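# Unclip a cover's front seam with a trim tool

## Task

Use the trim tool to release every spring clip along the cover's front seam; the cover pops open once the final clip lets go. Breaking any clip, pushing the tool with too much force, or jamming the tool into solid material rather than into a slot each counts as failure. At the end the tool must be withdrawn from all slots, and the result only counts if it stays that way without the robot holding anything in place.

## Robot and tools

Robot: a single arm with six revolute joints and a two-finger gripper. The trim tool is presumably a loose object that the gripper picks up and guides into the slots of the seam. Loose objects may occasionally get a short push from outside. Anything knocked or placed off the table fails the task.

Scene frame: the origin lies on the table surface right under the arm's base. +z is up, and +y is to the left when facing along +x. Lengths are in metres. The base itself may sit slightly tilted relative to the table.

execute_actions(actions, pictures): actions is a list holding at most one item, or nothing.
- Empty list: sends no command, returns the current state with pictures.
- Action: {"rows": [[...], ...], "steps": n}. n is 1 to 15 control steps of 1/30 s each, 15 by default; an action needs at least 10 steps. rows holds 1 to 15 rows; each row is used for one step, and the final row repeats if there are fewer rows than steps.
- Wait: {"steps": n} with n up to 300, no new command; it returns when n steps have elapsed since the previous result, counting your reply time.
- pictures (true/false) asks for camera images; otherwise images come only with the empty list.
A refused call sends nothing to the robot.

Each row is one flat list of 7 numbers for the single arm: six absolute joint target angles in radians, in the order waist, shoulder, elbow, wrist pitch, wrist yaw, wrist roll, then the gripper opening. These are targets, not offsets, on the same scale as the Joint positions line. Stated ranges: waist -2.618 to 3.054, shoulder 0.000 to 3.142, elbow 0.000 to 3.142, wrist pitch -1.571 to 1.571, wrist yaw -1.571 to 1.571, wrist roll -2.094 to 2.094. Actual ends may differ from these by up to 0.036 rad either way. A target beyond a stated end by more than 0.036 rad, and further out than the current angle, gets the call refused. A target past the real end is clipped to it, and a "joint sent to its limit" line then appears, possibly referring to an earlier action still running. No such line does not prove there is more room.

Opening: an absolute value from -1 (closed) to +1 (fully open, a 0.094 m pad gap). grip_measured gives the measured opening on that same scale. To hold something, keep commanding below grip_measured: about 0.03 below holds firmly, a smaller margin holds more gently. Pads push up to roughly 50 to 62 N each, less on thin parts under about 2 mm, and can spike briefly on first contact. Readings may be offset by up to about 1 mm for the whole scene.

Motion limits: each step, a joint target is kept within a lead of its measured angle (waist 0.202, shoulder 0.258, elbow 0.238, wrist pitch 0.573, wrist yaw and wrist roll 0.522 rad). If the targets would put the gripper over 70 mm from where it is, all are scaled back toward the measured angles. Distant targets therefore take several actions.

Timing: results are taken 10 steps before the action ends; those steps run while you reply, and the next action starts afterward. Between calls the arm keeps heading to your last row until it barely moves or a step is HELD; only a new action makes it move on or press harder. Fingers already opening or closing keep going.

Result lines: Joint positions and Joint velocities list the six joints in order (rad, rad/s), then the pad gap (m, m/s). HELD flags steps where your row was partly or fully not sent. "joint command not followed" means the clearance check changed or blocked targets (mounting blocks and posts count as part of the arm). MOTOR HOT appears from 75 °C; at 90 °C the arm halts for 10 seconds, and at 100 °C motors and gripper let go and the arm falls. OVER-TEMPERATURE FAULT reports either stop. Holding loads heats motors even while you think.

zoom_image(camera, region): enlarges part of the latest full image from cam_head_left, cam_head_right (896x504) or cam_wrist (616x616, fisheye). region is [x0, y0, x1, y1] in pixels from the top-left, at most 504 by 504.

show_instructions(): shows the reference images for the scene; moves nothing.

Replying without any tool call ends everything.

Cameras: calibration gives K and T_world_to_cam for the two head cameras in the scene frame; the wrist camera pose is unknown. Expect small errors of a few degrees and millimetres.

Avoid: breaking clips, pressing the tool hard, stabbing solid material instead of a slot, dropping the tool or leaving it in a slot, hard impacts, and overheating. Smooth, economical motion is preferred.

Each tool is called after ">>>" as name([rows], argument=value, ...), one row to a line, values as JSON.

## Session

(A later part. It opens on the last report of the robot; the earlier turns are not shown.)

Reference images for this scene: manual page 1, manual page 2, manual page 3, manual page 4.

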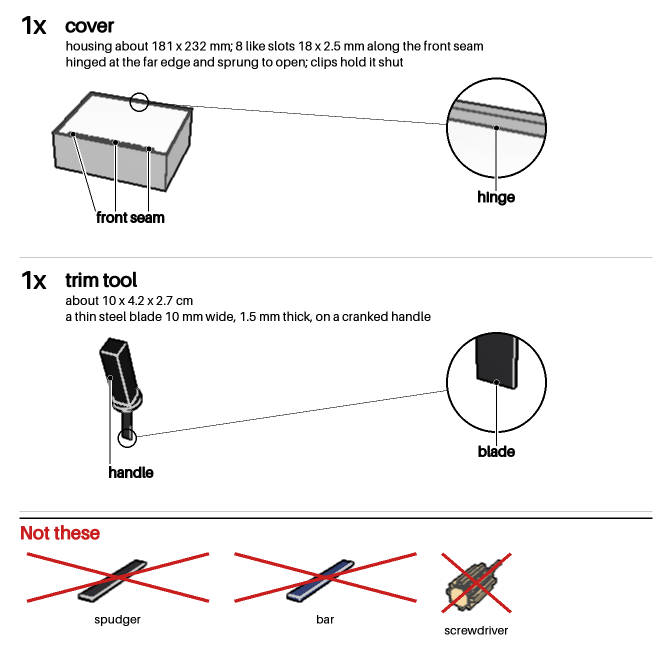

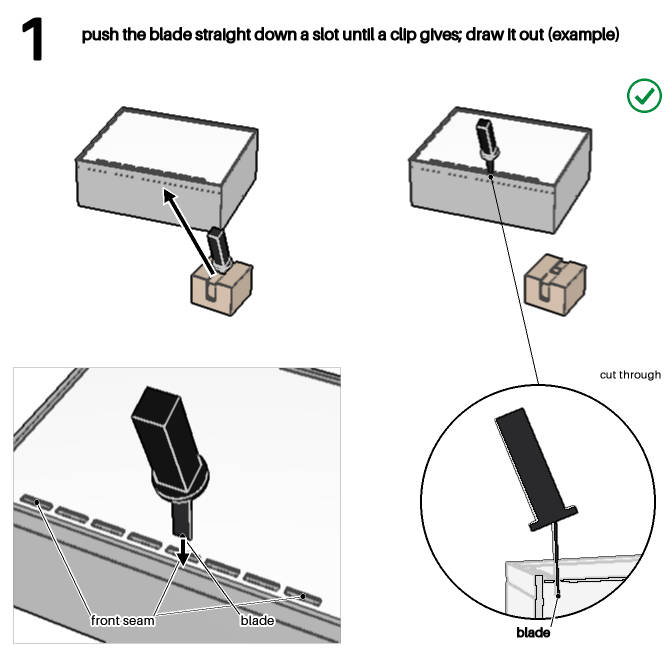

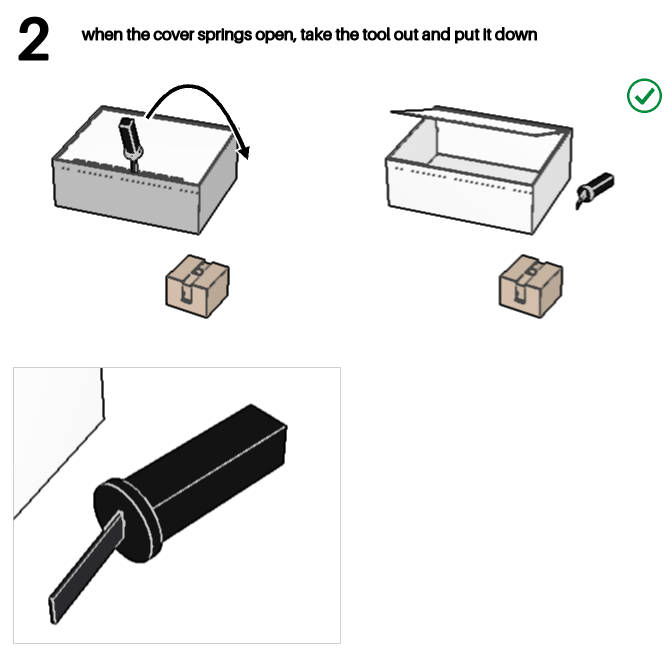

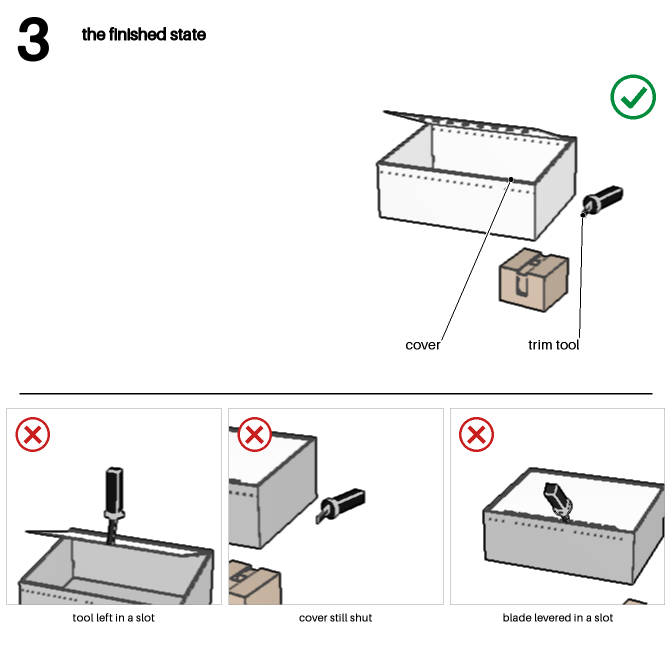

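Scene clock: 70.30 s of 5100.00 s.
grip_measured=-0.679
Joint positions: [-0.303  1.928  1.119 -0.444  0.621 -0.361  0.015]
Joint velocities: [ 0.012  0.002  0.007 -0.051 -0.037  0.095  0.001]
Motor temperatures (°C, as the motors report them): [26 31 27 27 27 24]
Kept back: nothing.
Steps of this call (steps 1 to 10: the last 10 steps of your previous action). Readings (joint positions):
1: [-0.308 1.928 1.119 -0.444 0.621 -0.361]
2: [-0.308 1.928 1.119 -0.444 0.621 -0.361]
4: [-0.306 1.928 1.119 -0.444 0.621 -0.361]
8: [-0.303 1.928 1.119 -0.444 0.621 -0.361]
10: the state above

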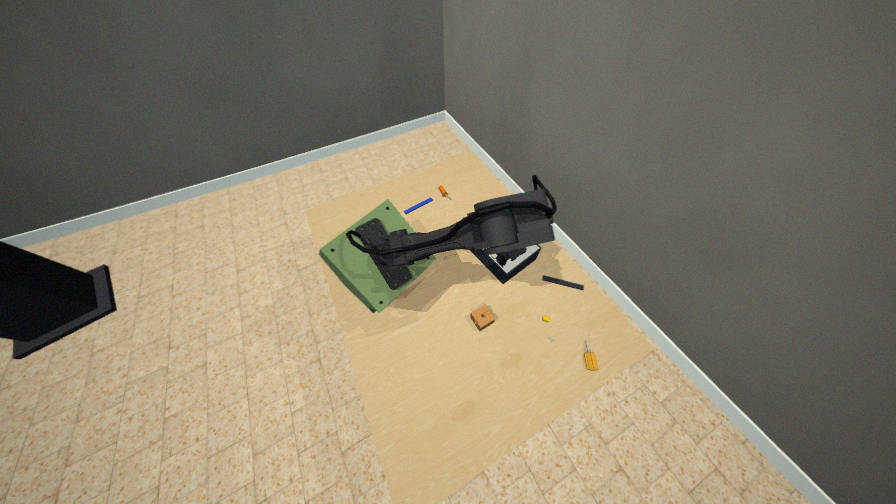

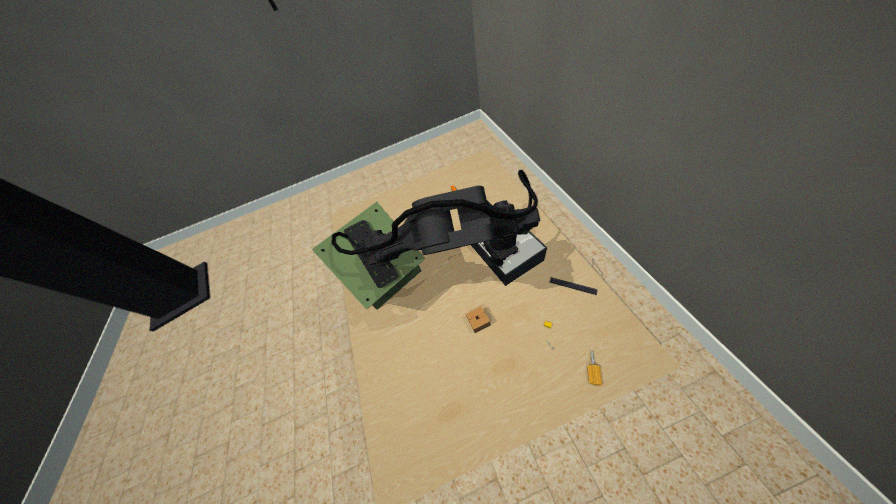

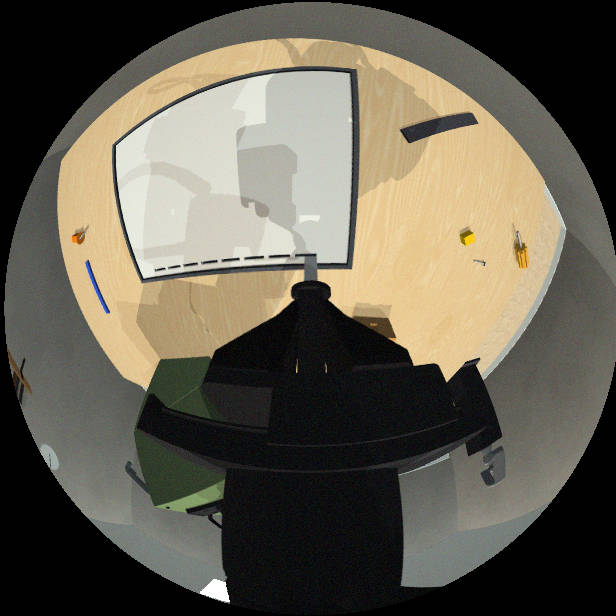

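>>> execute_actions([
  {"rows":[[-0.303,1.928,1.119,-0.432,0.621,-0.361,-0.72],[-0.303,1.928,1.119,-0.426,0.621,-0.361,-0.72],[-0.303,1.928,1.119,-0.422,0.621,-0.361,-0.72],[-0.303,1.940,1.119,-0.421,0.621,-0.361,-0.72],[-0.303,1.950,1.119,-0.420,0.621,-0.361,-0.72],[-0.303,1.955,1.119,-0.420,0.621,-0.361,-0.72],[-0.303,1.957,1.119,-0.420,0.621,-0.361,-0.72],[-0.303,1.957,1.119,-0.420,0.621,-0.361,-0.72],[-0.303,1.955,1.119,-0.420,0.621,-0.361,-0.72],[-0.303,1.952,1.119,-0.420,0.621,-0.361,-0.72],[-0.303,1.950,1.119,-0.420,0.621,-0.361,-0.72]],"steps":13},
])

>>> execute_actions(actions=[])

>>> zoom_image(camera="cam_wrist", region=[281, 237, 341, 277])

Scene clock: 71.20 s of 5100.00 s.
grip_measured=-0.679
Joint positions: [-0.303  1.928  1.119 -0.443  0.621 -0.361  0.015]
Joint velocities: [-0.002 -0.002  0.007 -0.022  0.051 -0.007 -0.001]
Motor temperatures (°C, as the motors report them): [26 31 27 27 27 24]
Steps of this call (steps 1 to 15: the robot went on to your last target; steps 16 to 24: nothing new was sent; steps 25 to 27: the first 3 steps of this action). Readings (joint positions):
25: [-0.303 1.928 1.119 -0.444 0.621 -0.361]
26: [-0.303 1.928 1.119 -0.444 0.621 -0.361]
27: the state above

Scene clock: 71.53 s of 5100.00 s.
grip_measured=-0.679
Joint positions: [-0.303  1.939  1.119 -0.432  0.621 -0.361  0.015]
Joint velocities: [ 0.002 -0.012 -0.017  0.066  0.007  0.007 -0.   ]
Motor temperatures (°C, as the motors report them): [26 31 27 27 27 24]
Kept back: nothing.
Steps of this call (steps 1 to 10: the last 10 steps of your previous action). Readings (joint positions):
1: [-0.303 1.928 1.119 -0.442 0.621 -0.361]
2: [-0.303 1.928 1.119 -0.441 0.621 -0.361]
4: [-0.303 1.931 1.119 -0.438 0.621 -0.361]
8: [-0.303 1.939 1.119 -0.433 0.621 -0.361]
10: the state above

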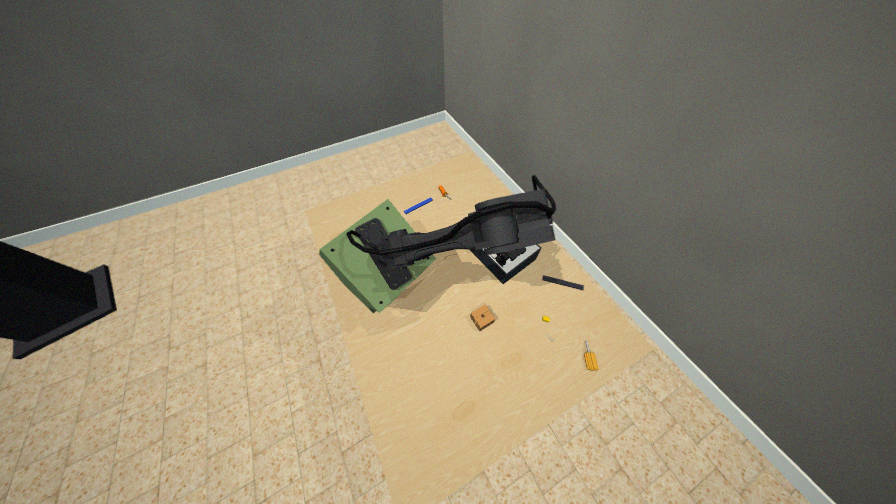

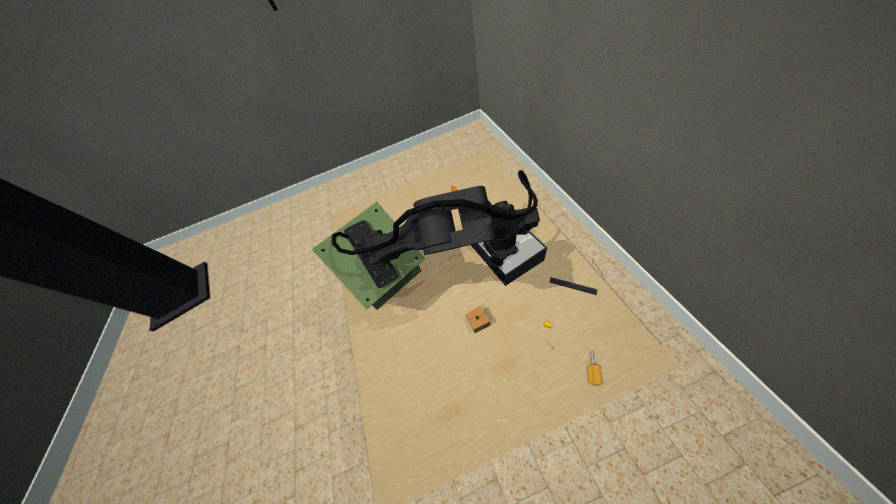

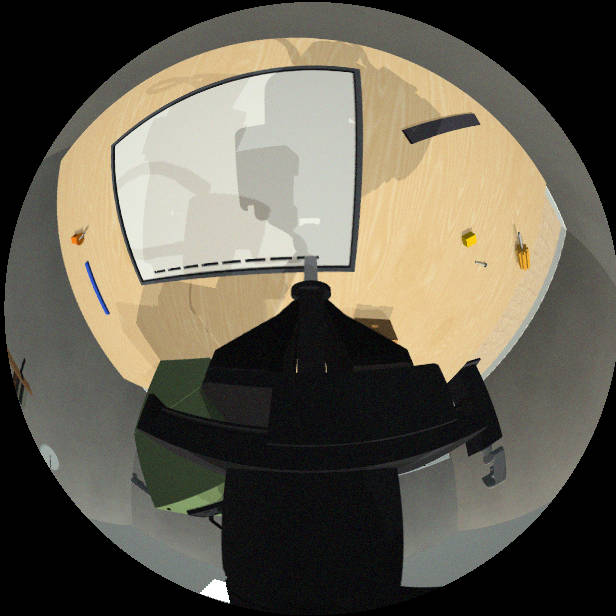

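Region (281, 237, 341, 277) of cam_wrist's 616x616 image, scaled by 8.400, with more detail than that image has.

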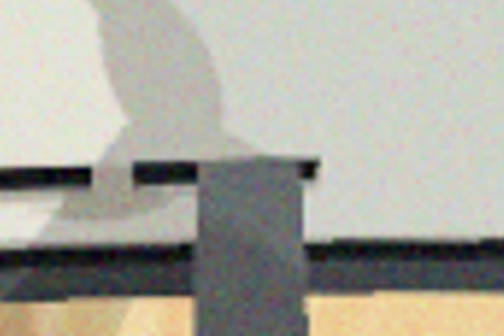

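>>> execute_actions([
  {"rows":[[-0.303,1.955,1.119,-0.418,0.621,-0.361,-0.72],[-0.303,1.963,1.119,-0.416,0.621,-0.361,-0.72],[-0.303,1.966,1.119,-0.415,0.621,-0.361,-0.72],[-0.303,1.968,1.119,-0.414,0.621,-0.361,-0.72],[-0.303,1.970,1.119,-0.413,0.621,-0.361,-0.72],[-0.303,1.972,1.119,-0.412,0.621,-0.361,-0.72],[-0.303,1.974,1.119,-0.411,0.621,-0.361,-0.72],[-0.303,1.976,1.119,-0.410,0.621,-0.361,-0.72],[-0.303,1.978,1.119,-0.409,0.621,-0.361,-0.72],[-0.303,1.980,1.119,-0.408,0.621,-0.361,-0.72],[-0.303,1.982,1.119,-0.407,0.621,-0.361,-0.72],[-0.303,1.984,1.119,-0.406,0.621,-0.361,-0.72]],"steps":12},
])

>>> execute_actions(actions=[])

>>> zoom_image(camera="cam_wrist", region=[281, 237, 341, 277])

Scene clock: 73.17 s of 5100.00 s.
grip_measured=-0.679
Joint positions: [-0.303  1.939  1.119 -0.432  0.621 -0.361  0.015]
Joint velocities: [ 0.017  0.012  0.022  0.022 -0.022 -0.037  0.   ]
Motor temperatures (°C, as the motors report them): [26 31 27 27 27 24]
Steps of this call (steps 1 to 30: the robot went on to your last target; steps 31 to 47: nothing new was sent; steps 48 to 49: the first 2 steps of this action). Readings (joint positions):
48: [-0.303 1.939 1.119 -0.432 0.621 -0.361]
49: the state above

Scene clock: 73.50 s of 5100.00 s.
grip_measured=-0.679
Joint positions: [-0.303  1.951  1.119 -0.423  0.621 -0.361  0.015]
Joint velocities: [ 0.002  0.007 -0.002  0.022  0.037  0.081  0.   ]
Motor temperatures (°C, as the motors report them): [26 31 27 27 27 24]
Kept back: nothing.
Steps of this call (steps 1 to 10: the last 10 steps of your previous action). Readings (joint positions):
1: [-0.303 1.940 1.119 -0.432 0.621 -0.361]
2: [-0.303 1.942 1.119 -0.430 0.621 -0.361]
4: [-0.303 1.948 1.119 -0.426 0.621 -0.361]
8: [-0.303 1.951 1.119 -0.423 0.621 -0.361]
10: the state above

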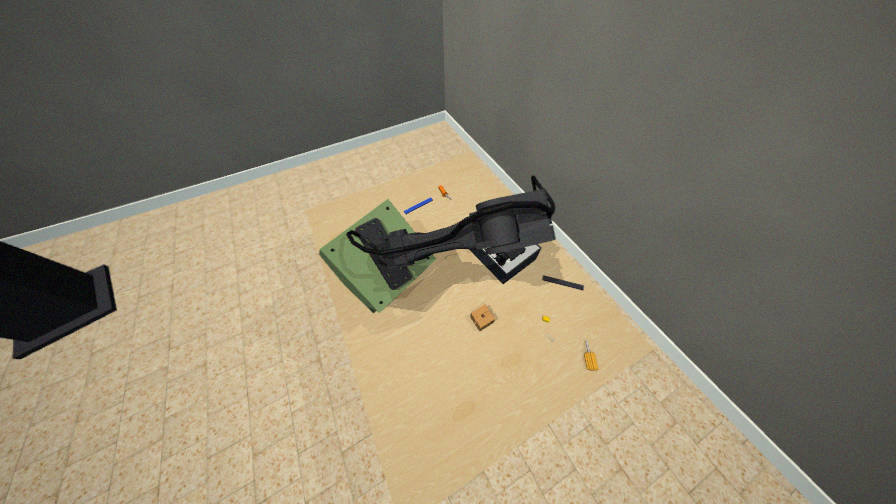

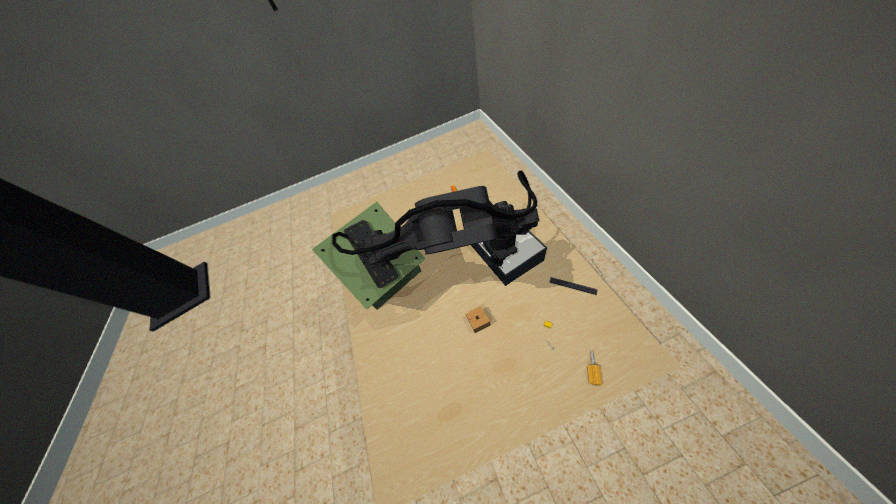

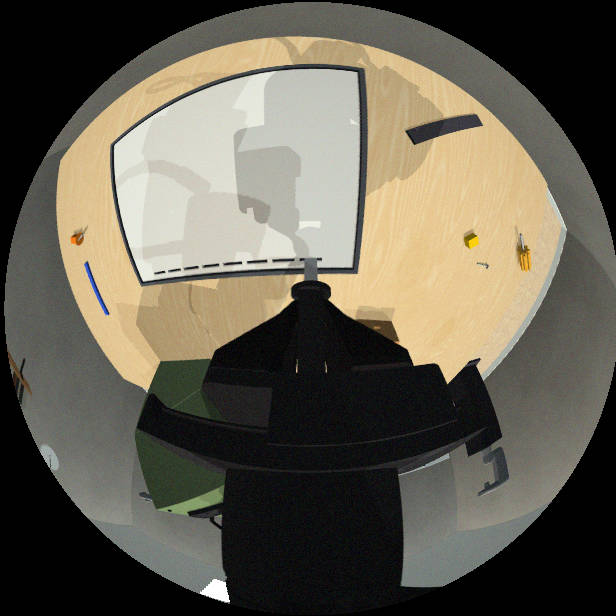

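Region (281, 237, 341, 277) of cam_wrist's 616x616 image, scaled by 8.400, with more detail than that image has.

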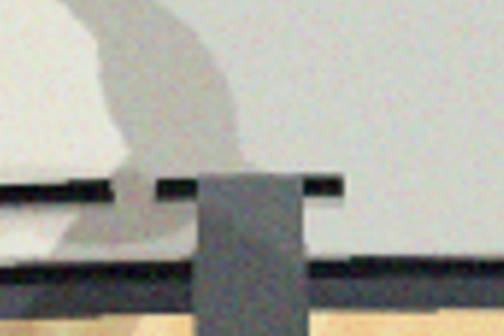

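>>> execute_actions([
  {"rows":[[-0.303,1.975,1.119,-0.408,0.621,-0.361,-0.72],[-0.303,1.982,1.119,-0.407,0.621,-0.361,-0.72],[-0.303,1.986,1.119,-0.407,0.621,-0.361,-0.72],[-0.303,1.989,1.119,-0.406,0.621,-0.361,-0.72],[-0.303,1.991,1.119,-0.406,0.621,-0.361,-0.72],[-0.303,1.993,1.119,-0.406,0.621,-0.361,-0.72],[-0.303,1.995,1.119,-0.406,0.621,-0.361,-0.72],[-0.303,1.997,1.119,-0.406,0.621,-0.361,-0.72],[-0.303,1.999,1.119,-0.406,0.621,-0.361,-0.72],[-0.303,2.001,1.119,-0.406,0.621,-0.361,-0.72],[-0.303,2.002,1.119,-0.406,0.621,-0.361,-0.72],[-0.303,2.003,1.119,-0.406,0.621,-0.361,-0.72]],"steps":12},
])

>>> execute_actions(actions=[])

>>> zoom_image(camera="cam_wrist", region=[281, 237, 341, 277])

Scene clock: 74.20 s of 5100.00 s.
grip_measured=-0.679
Joint positions: [-0.303  1.951  1.119 -0.423  0.621 -0.361  0.015]
Joint velocities: [-0.002 -0.002 -0.007 -0.051  0.007 -0.051 -0.001]
Motor temperatures (°C, as the motors report them): [26 31 27 27 27 24]
Steps of this call (steps 1 to 19: the robot went on to your last target; steps 20 to 21: the first 2 steps of this action). Readings (joint positions):
20: [-0.303 1.951 1.119 -0.423 0.621 -0.361]
21: the state above

Scene clock: 74.53 s of 5100.00 s.
grip_measured=-0.679
Joint positions: [-0.303  1.956  1.119 -0.421  0.624 -0.361  0.015]
Joint velocities: [-0.007 -0.002 -0.007  0.051 -0.022  0.066 -0.   ]
Motor temperatures (°C, as the motors report them): [26 31 27 27 27 24]
Kept back: nothing.
Steps of this call (steps 1 to 10: the last 10 steps of your previous action). Readings (joint positions):
1: [-0.303 1.951 1.119 -0.423 0.621 -0.361]
2: [-0.303 1.952 1.119 -0.423 0.621 -0.361]
4: [-0.303 1.955 1.119 -0.421 0.623 -0.361]
8: [-0.303 1.956 1.119 -0.421 0.624 -0.361]
10: the state above

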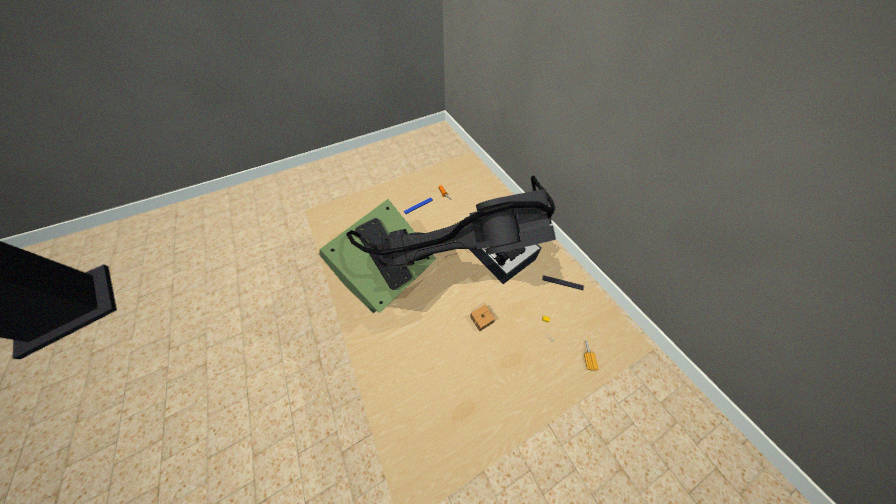

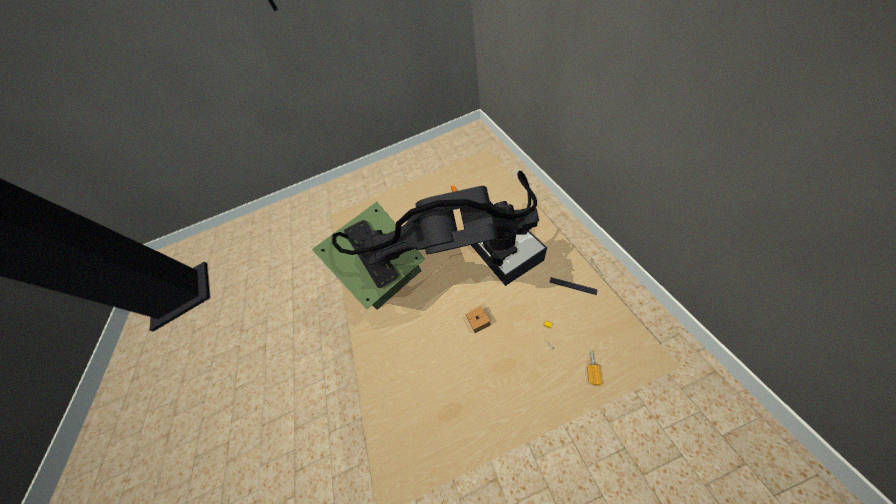

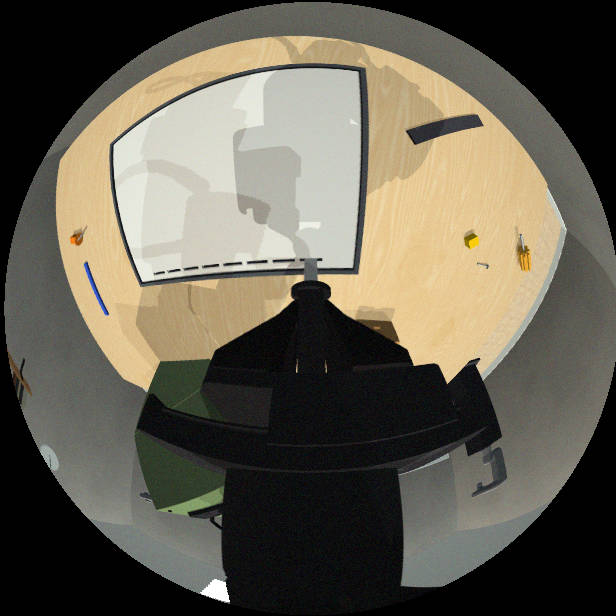

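Region (281, 237, 341, 277) of cam_wrist's 616x616 image, scaled by 8.400, with more detail than that image has.

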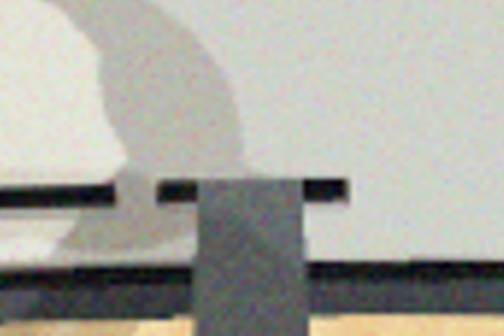

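>>> execute_actions([
  {"rows":[[-0.310,1.980,1.119,-0.410,0.621,-0.361,-0.72],[-0.314,1.990,1.119,-0.409,0.621,-0.361,-0.72],[-0.316,1.996,1.119,-0.408,0.621,-0.361,-0.72],[-0.317,2.000,1.119,-0.408,0.621,-0.361,-0.72],[-0.317,2.002,1.119,-0.408,0.621,-0.361,-0.72],[-0.317,2.004,1.119,-0.408,0.621,-0.361,-0.72],[-0.316,2.005,1.119,-0.408,0.621,-0.361,-0.72],[-0.315,2.006,1.119,-0.408,0.621,-0.361,-0.72],[-0.314,2.007,1.119,-0.408,0.621,-0.361,-0.72],[-0.313,2.008,1.119,-0.408,0.621,-0.361,-0.72]],"steps":12},
])

>>> execute_actions(actions=[])

>>> zoom_image(camera="cam_wrist", region=[281, 237, 341, 277])

Scene clock: 76.20 s of 5100.00 s.
grip_measured=-0.679
Joint positions: [-0.303  1.956  1.119 -0.421  0.624 -0.361  0.015]
Joint velocities: [ 0.007 -0.007  0.007  0.007 -0.007 -0.051 -0.001]
Motor temperatures (°C, as the motors report them): [26 30 27 27 27 24]
Steps of this call (steps 1 to 15: the robot went on to your last target; steps 16 to 48: nothing new was sent; steps 49 to 50: the first 2 steps of this action). Readings (joint positions):
49: [-0.303 1.956 1.119 -0.421 0.624 -0.361]
50: the state above

Scene clock: 76.53 s of 5100.00 s.
grip_measured=-0.679
Joint positions: [-0.303  1.959  1.119 -0.419  0.626 -0.361  0.015]
Joint velocities: [-0.012 -0.002  0.007  0.066 -0.022 -0.066 -0.001]
Motor temperatures (°C, as the motors report them): [26 30 27 27 27 24]
Kept back: nothing.
Steps of this call (steps 1 to 10: the last 10 steps of your previous action). Readings (joint positions):
1: [-0.303 1.956 1.119 -0.421 0.624 -0.361]
2: [-0.303 1.956 1.119 -0.421 0.624 -0.361]
4: [-0.303 1.956 1.119 -0.421 0.624 -0.361]
8: [-0.303 1.959 1.119 -0.419 0.626 -0.361]
10: the state above

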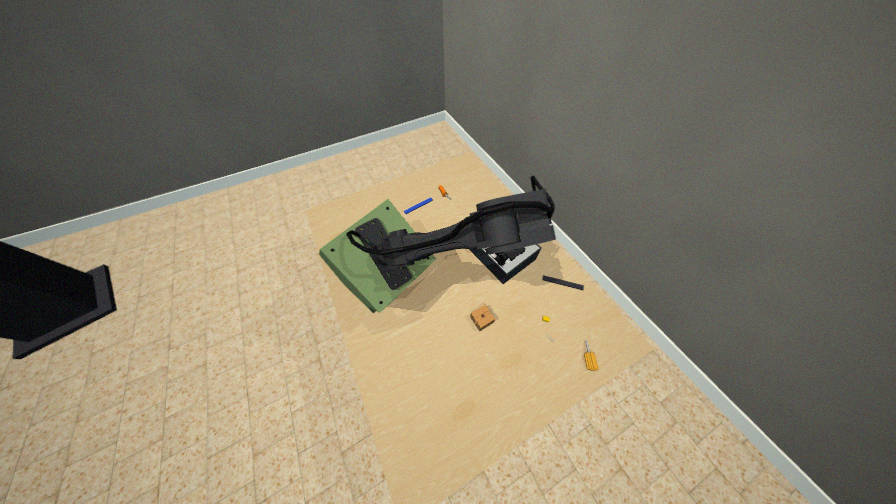

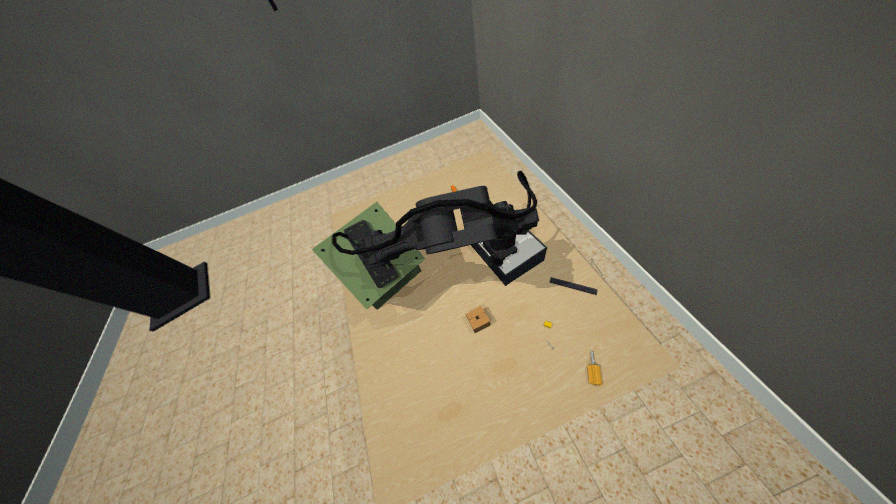

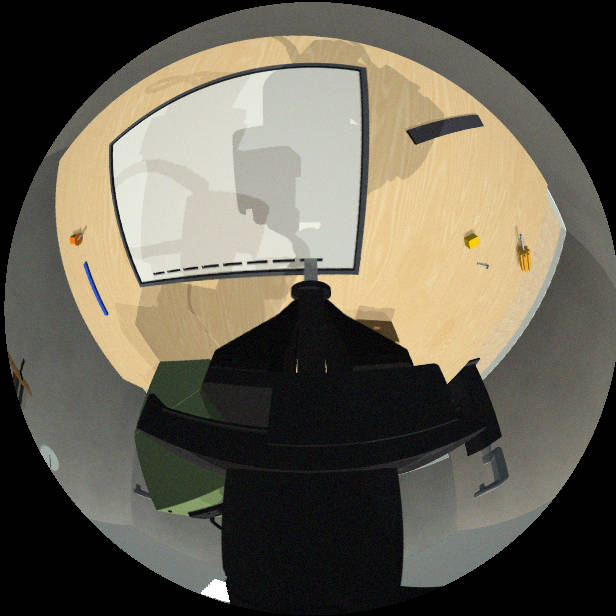

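Region (281, 237, 341, 277) of cam_wrist's 616x616 image, scaled by 8.400, with more detail than that image has.

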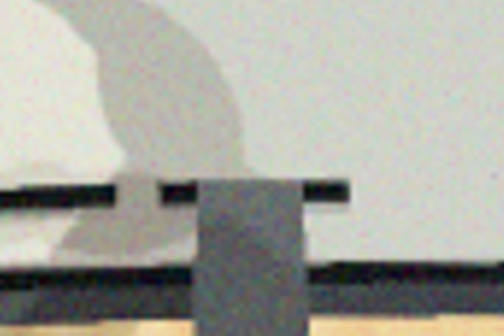

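>>> execute_actions([
  {"rows":[[-0.312,1.985,1.119,-0.408,0.621,-0.361,-0.72],[-0.317,1.995,1.119,-0.407,0.621,-0.361,-0.72],[-0.320,2.001,1.119,-0.406,0.621,-0.361,-0.72],[-0.322,2.005,1.119,-0.406,0.621,-0.361,-0.72],[-0.323,2.007,1.119,-0.406,0.621,-0.361,-0.72],[-0.324,2.008,1.119,-0.406,0.621,-0.361,-0.72],[-0.325,2.009,1.119,-0.406,0.621,-0.361,-0.72],[-0.325,2.010,1.119,-0.406,0.621,-0.361,-0.72],[-0.324,2.010,1.119,-0.406,0.621,-0.361,-0.72],[-0.322,2.010,1.119,-0.406,0.621,-0.361,-0.72],[-0.318,2.010,1.119,-0.406,0.621,-0.361,-0.72]],"steps":12},
])

>>> execute_actions(actions=[])

>>> zoom_image(camera="cam_wrist", region=[281, 237, 341, 277])

Scene clock: 78.77 s of 5100.00 s.
grip_measured=-0.679
Joint positions: [-0.303  1.959  1.119 -0.419  0.626 -0.361  0.015]
Joint velocities: [-0.007 -0.002 -0.002  0.022 -0.066 -0.037  0.   ]
Motor temperatures (°C, as the motors report them): [26 30 27 27 27 24]
Steps of this call (steps 1 to 15: the robot went on to your last target; steps 16 to 65: nothing new was sent; steps 66 to 67: the first 2 steps of this action). Readings (joint positions):
66: [-0.303 1.959 1.119 -0.419 0.626 -0.361]
67: the state above

Scene clock: 79.10 s of 5100.00 s.
grip_measured=-0.679
Joint positions: [-0.303  1.959  1.119 -0.419  0.626 -0.361  0.015]
Joint velocities: [ 0.007 -0.002 -0.007  0.037 -0.051  0.007 -0.   ]
Motor temperatures (°C, as the motors report them): [26 30 27 27 27 24]
Kept back: nothing.
Steps of this call (steps 1 to 10: the last 10 steps of your previous action). Readings (joint positions):
1: [-0.303 1.959 1.119 -0.419 0.626 -0.361]
2: [-0.303 1.959 1.119 -0.419 0.626 -0.361]
4: [-0.303 1.959 1.119 -0.419 0.626 -0.361]
8: [-0.303 1.959 1.119 -0.419 0.626 -0.361]
10: the state above

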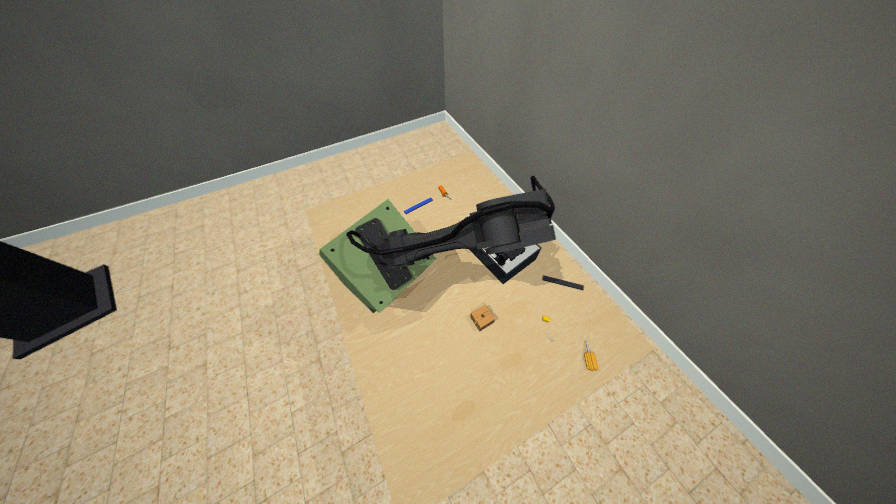

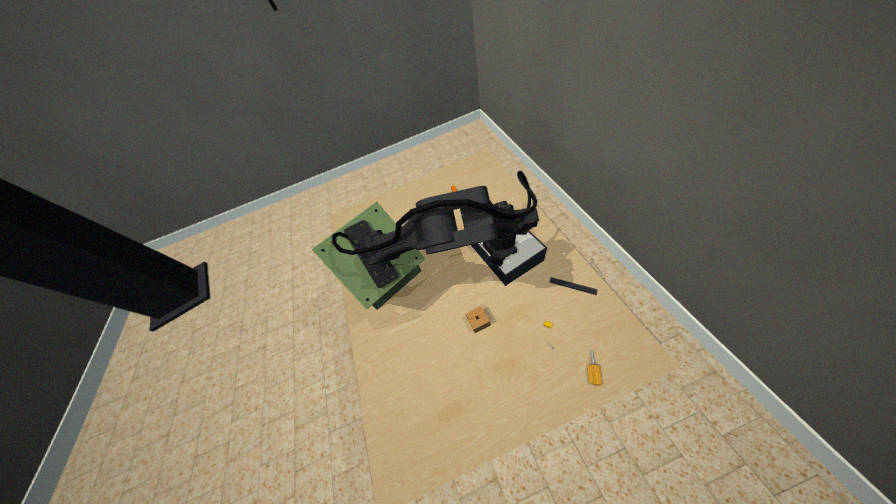

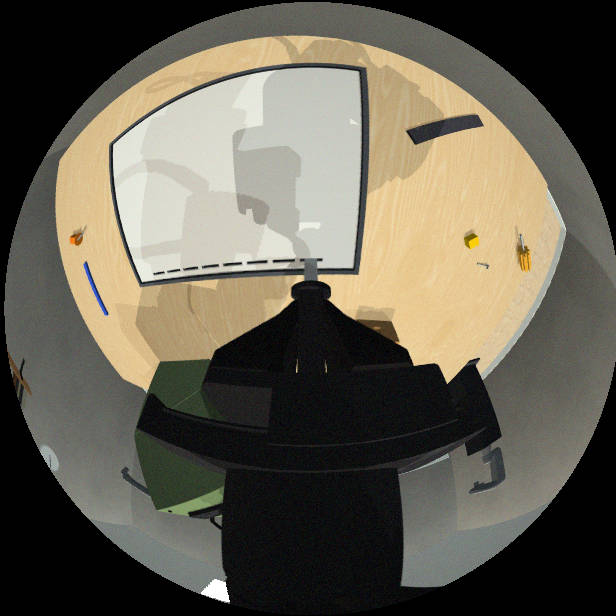

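Region (281, 237, 341, 277) of cam_wrist's 616x616 image, scaled by 8.400, with more detail than that image has.

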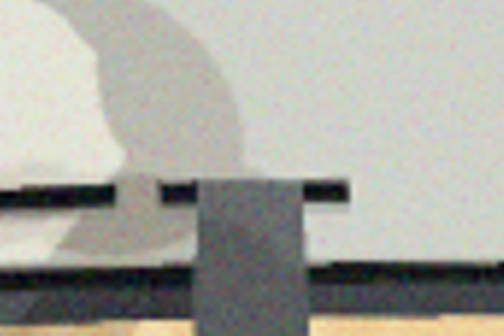

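>>> execute_actions([
  {"rows":[[-0.303,1.939,1.119,-0.432,0.621,-0.361,-0.72],[-0.303,1.935,1.119,-0.436,0.618,-0.361,-0.72],[-0.303,1.931,1.119,-0.440,0.615,-0.361,-0.72],[-0.303,1.927,1.119,-0.444,0.613,-0.361,-0.72],[-0.300,1.923,1.119,-0.447,0.612,-0.361,-0.72],[-0.293,1.919,1.119,-0.450,0.612,-0.361,-0.72],[-0.286,1.916,1.119,-0.453,0.612,-0.361,-0.72],[-0.281,1.913,1.119,-0.456,0.612,-0.361,-0.72],[-0.278,1.910,1.119,-0.458,0.612,-0.361,-0.72],[-0.278,1.908,1.119,-0.460,0.614,-0.361,-0.72],[-0.278,1.907,1.119,-0.461,0.616,-0.361,-0.72],[-0.278,1.907,1.119,-0.461,0.618,-0.361,-0.72]],"steps":14},
])

>>> execute_actions(actions=[])

>>> zoom_image(camera="cam_wrist", region=[251, 237, 341, 297])

Scene clock: 81.80 s of 5100.00 s.
grip_measured=-0.679
Joint positions: [-0.303  1.95   1.119 -0.422  0.621 -0.361  0.015]
Joint velocities: [-0.007 -0.046  0.012 -0.022 -0.066 -0.007  0.   ]
Motor temperatures (°C, as the motors report them): [26 30 27 26 27 24]
Steps of this call (steps 1 to 15: the robot went on to your last target; steps 16 to 77: nothing new was sent; steps 78 to 81: the first 4 steps of this action). Readings (joint positions):
78: [-0.303 1.956 1.119 -0.419 0.625 -0.361]
79: [-0.303 1.954 1.119 -0.419 0.622 -0.361]
81: the state above

Scene clock: 82.13 s of 5100.00 s.
grip_measured=-0.679
Joint positions: [-0.298  1.925  1.119 -0.438  0.62  -0.361  0.015]
Joint velocities: [ 0.012  0.002  0.002 -0.081 -0.037  0.007 -0.001]
Motor temperatures (°C, as the motors report them): [26 30 27 26 27 24]
Kept back: nothing.
Steps of this call (steps 1 to 10: the last 10 steps of your previous action). Readings (joint positions):
1: [-0.303 1.948 1.119 -0.424 0.620 -0.361]
2: [-0.303 1.946 1.119 -0.426 0.620 -0.361]
4: [-0.303 1.939 1.119 -0.430 0.620 -0.361]
8: [-0.300 1.927 1.119 -0.437 0.620 -0.361]
10: the state above

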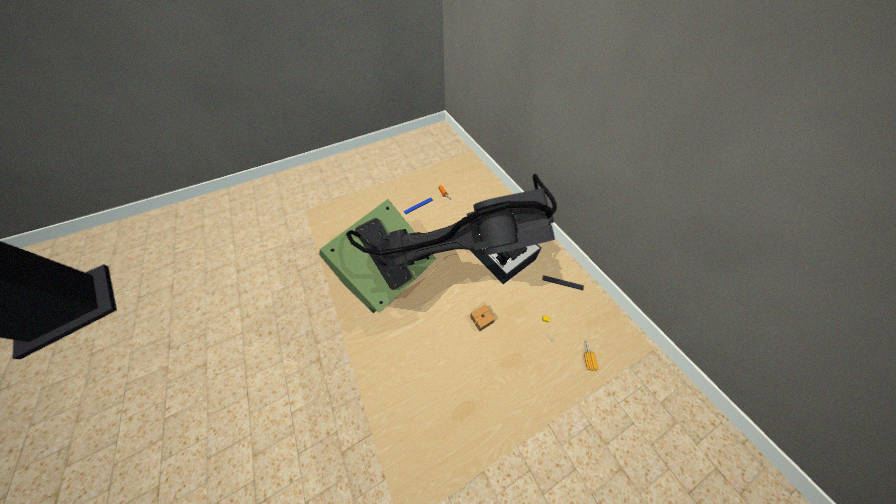

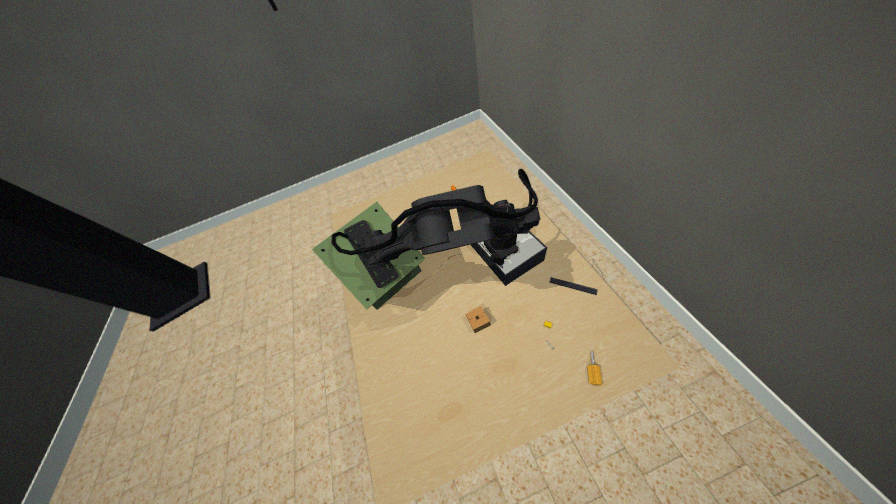

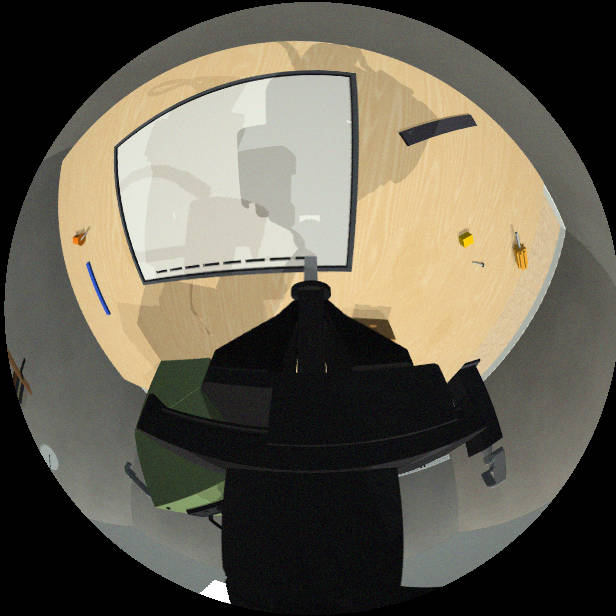

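Region (251, 237, 341, 297) of cam_wrist's 616x616 image, scaled by 5.600, with more detail than that image has.

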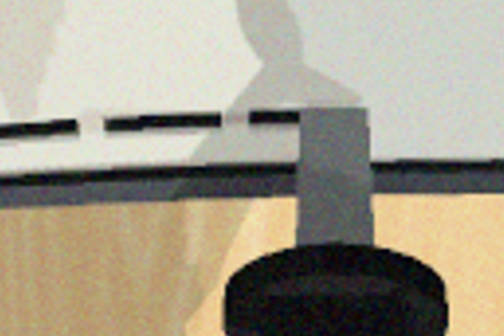

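>>> execute_actions([
  {"rows":[[-0.285,1.925,1.090,-0.436,0.628,-0.350,-0.72],[-0.276,1.927,1.075,-0.434,0.632,-0.342,-0.72],[-0.268,1.932,1.065,-0.431,0.635,-0.334,-0.72],[-0.260,1.937,1.060,-0.428,0.638,-0.326,-0.72],[-0.252,1.942,1.056,-0.425,0.641,-0.318,-0.72],[-0.245,1.947,1.054,-0.422,0.643,-0.311,-0.72],[-0.238,1.952,1.054,-0.419,0.645,-0.305,-0.72],[-0.232,1.956,1.058,-0.417,0.647,-0.300,-0.72],[-0.228,1.959,1.064,-0.415,0.648,-0.296,-0.72],[-0.226,1.960,1.069,-0.414,0.648,-0.294,-0.72]],"steps":15},
])

>>> execute_actions([
  {"steps":10},
], pictures=true)

>>> zoom_image(camera="cam_wrist", region=[281, 237, 341, 277])

Scene clock: 85.53 s of 5100.00 s.
grip_measured=-0.679
Joint positions: [-0.29   1.925  1.094 -0.437  0.627 -0.347  0.015]
Joint velocities: [ 0.159 -0.012 -0.276  0.037  0.066  0.154 -0.   ]
Motor temperatures (°C, as the motors report them): [26 30 27 26 27 24]
Steps of this call (steps 1 to 30: the robot went on to your last target; steps 31 to 90: nothing new was sent; then 0.23 s passed at rest; steps 91 to 95: the first 5 steps of this action). Readings (joint positions):
91: [-0.298 1.925 1.119 -0.443 0.620 -0.361]
92: [-0.298 1.925 1.116 -0.441 0.621 -0.359]
94: [-0.294 1.925 1.103 -0.437 0.624 -0.352]
95: the state above

Scene clock: 85.87 s of 5100.00 s.
grip_measured=-0.679
Joint positions: [-0.24   1.947  1.08  -0.432  0.635 -0.309  0.015]
Joint velocities: [ 0.012 -0.007 -0.002 -0.037  0.007 -0.022  0.   ]
Motor temperatures (°C, as the motors report them): [26 30 27 26 27 24]
Kept back: nothing.
Steps of this call (steps 1 to 10: the last 10 steps of your previous action). Readings (joint positions):
1: [-0.284 1.925 1.085 -0.435 0.628 -0.342]
2: [-0.275 1.927 1.082 -0.432 0.630 -0.336]
4: [-0.258 1.935 1.080 -0.432 0.632 -0.326]
8: [-0.240 1.947 1.080 -0.432 0.633 -0.313]
10: the state above

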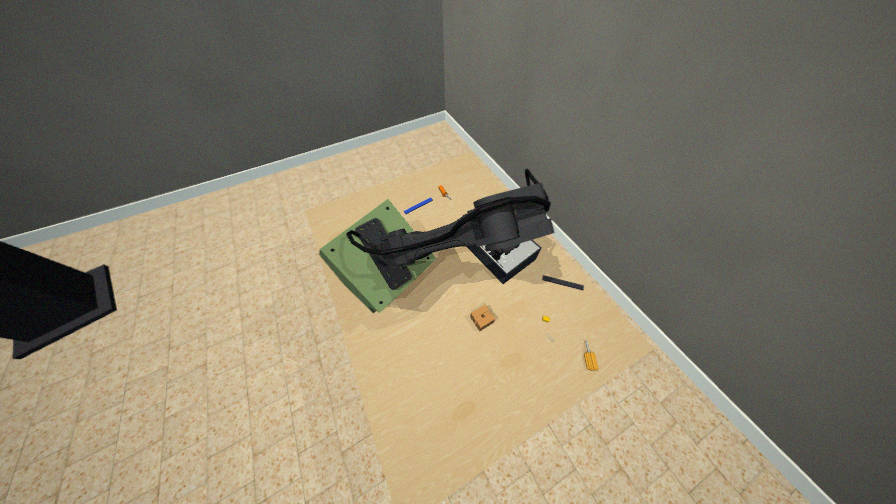

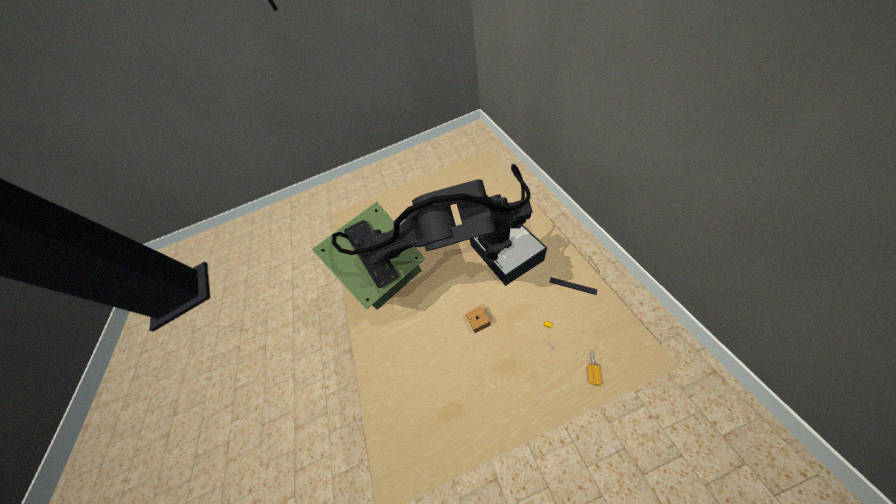

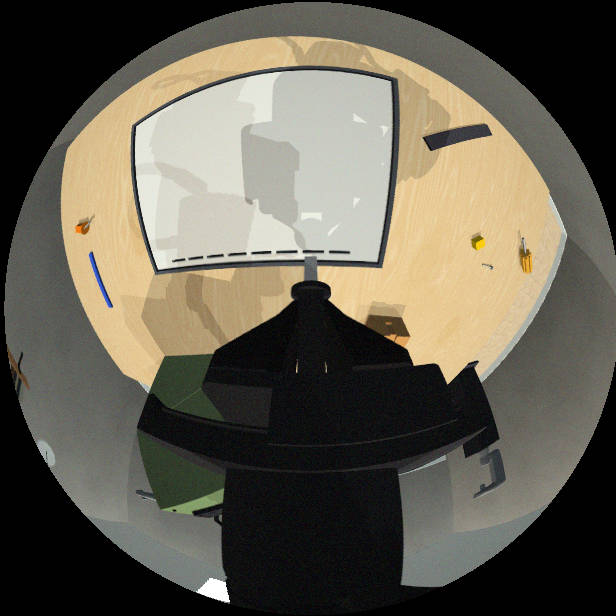

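Region (281, 237, 341, 277) of cam_wrist's 616x616 image, scaled by 8.400, with more detail than that image has.

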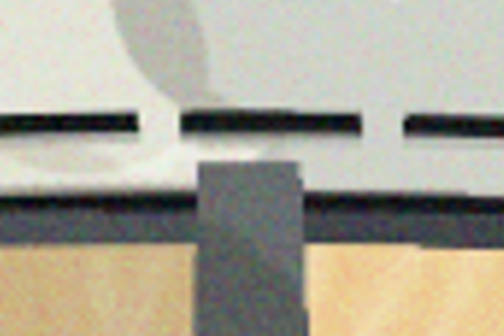

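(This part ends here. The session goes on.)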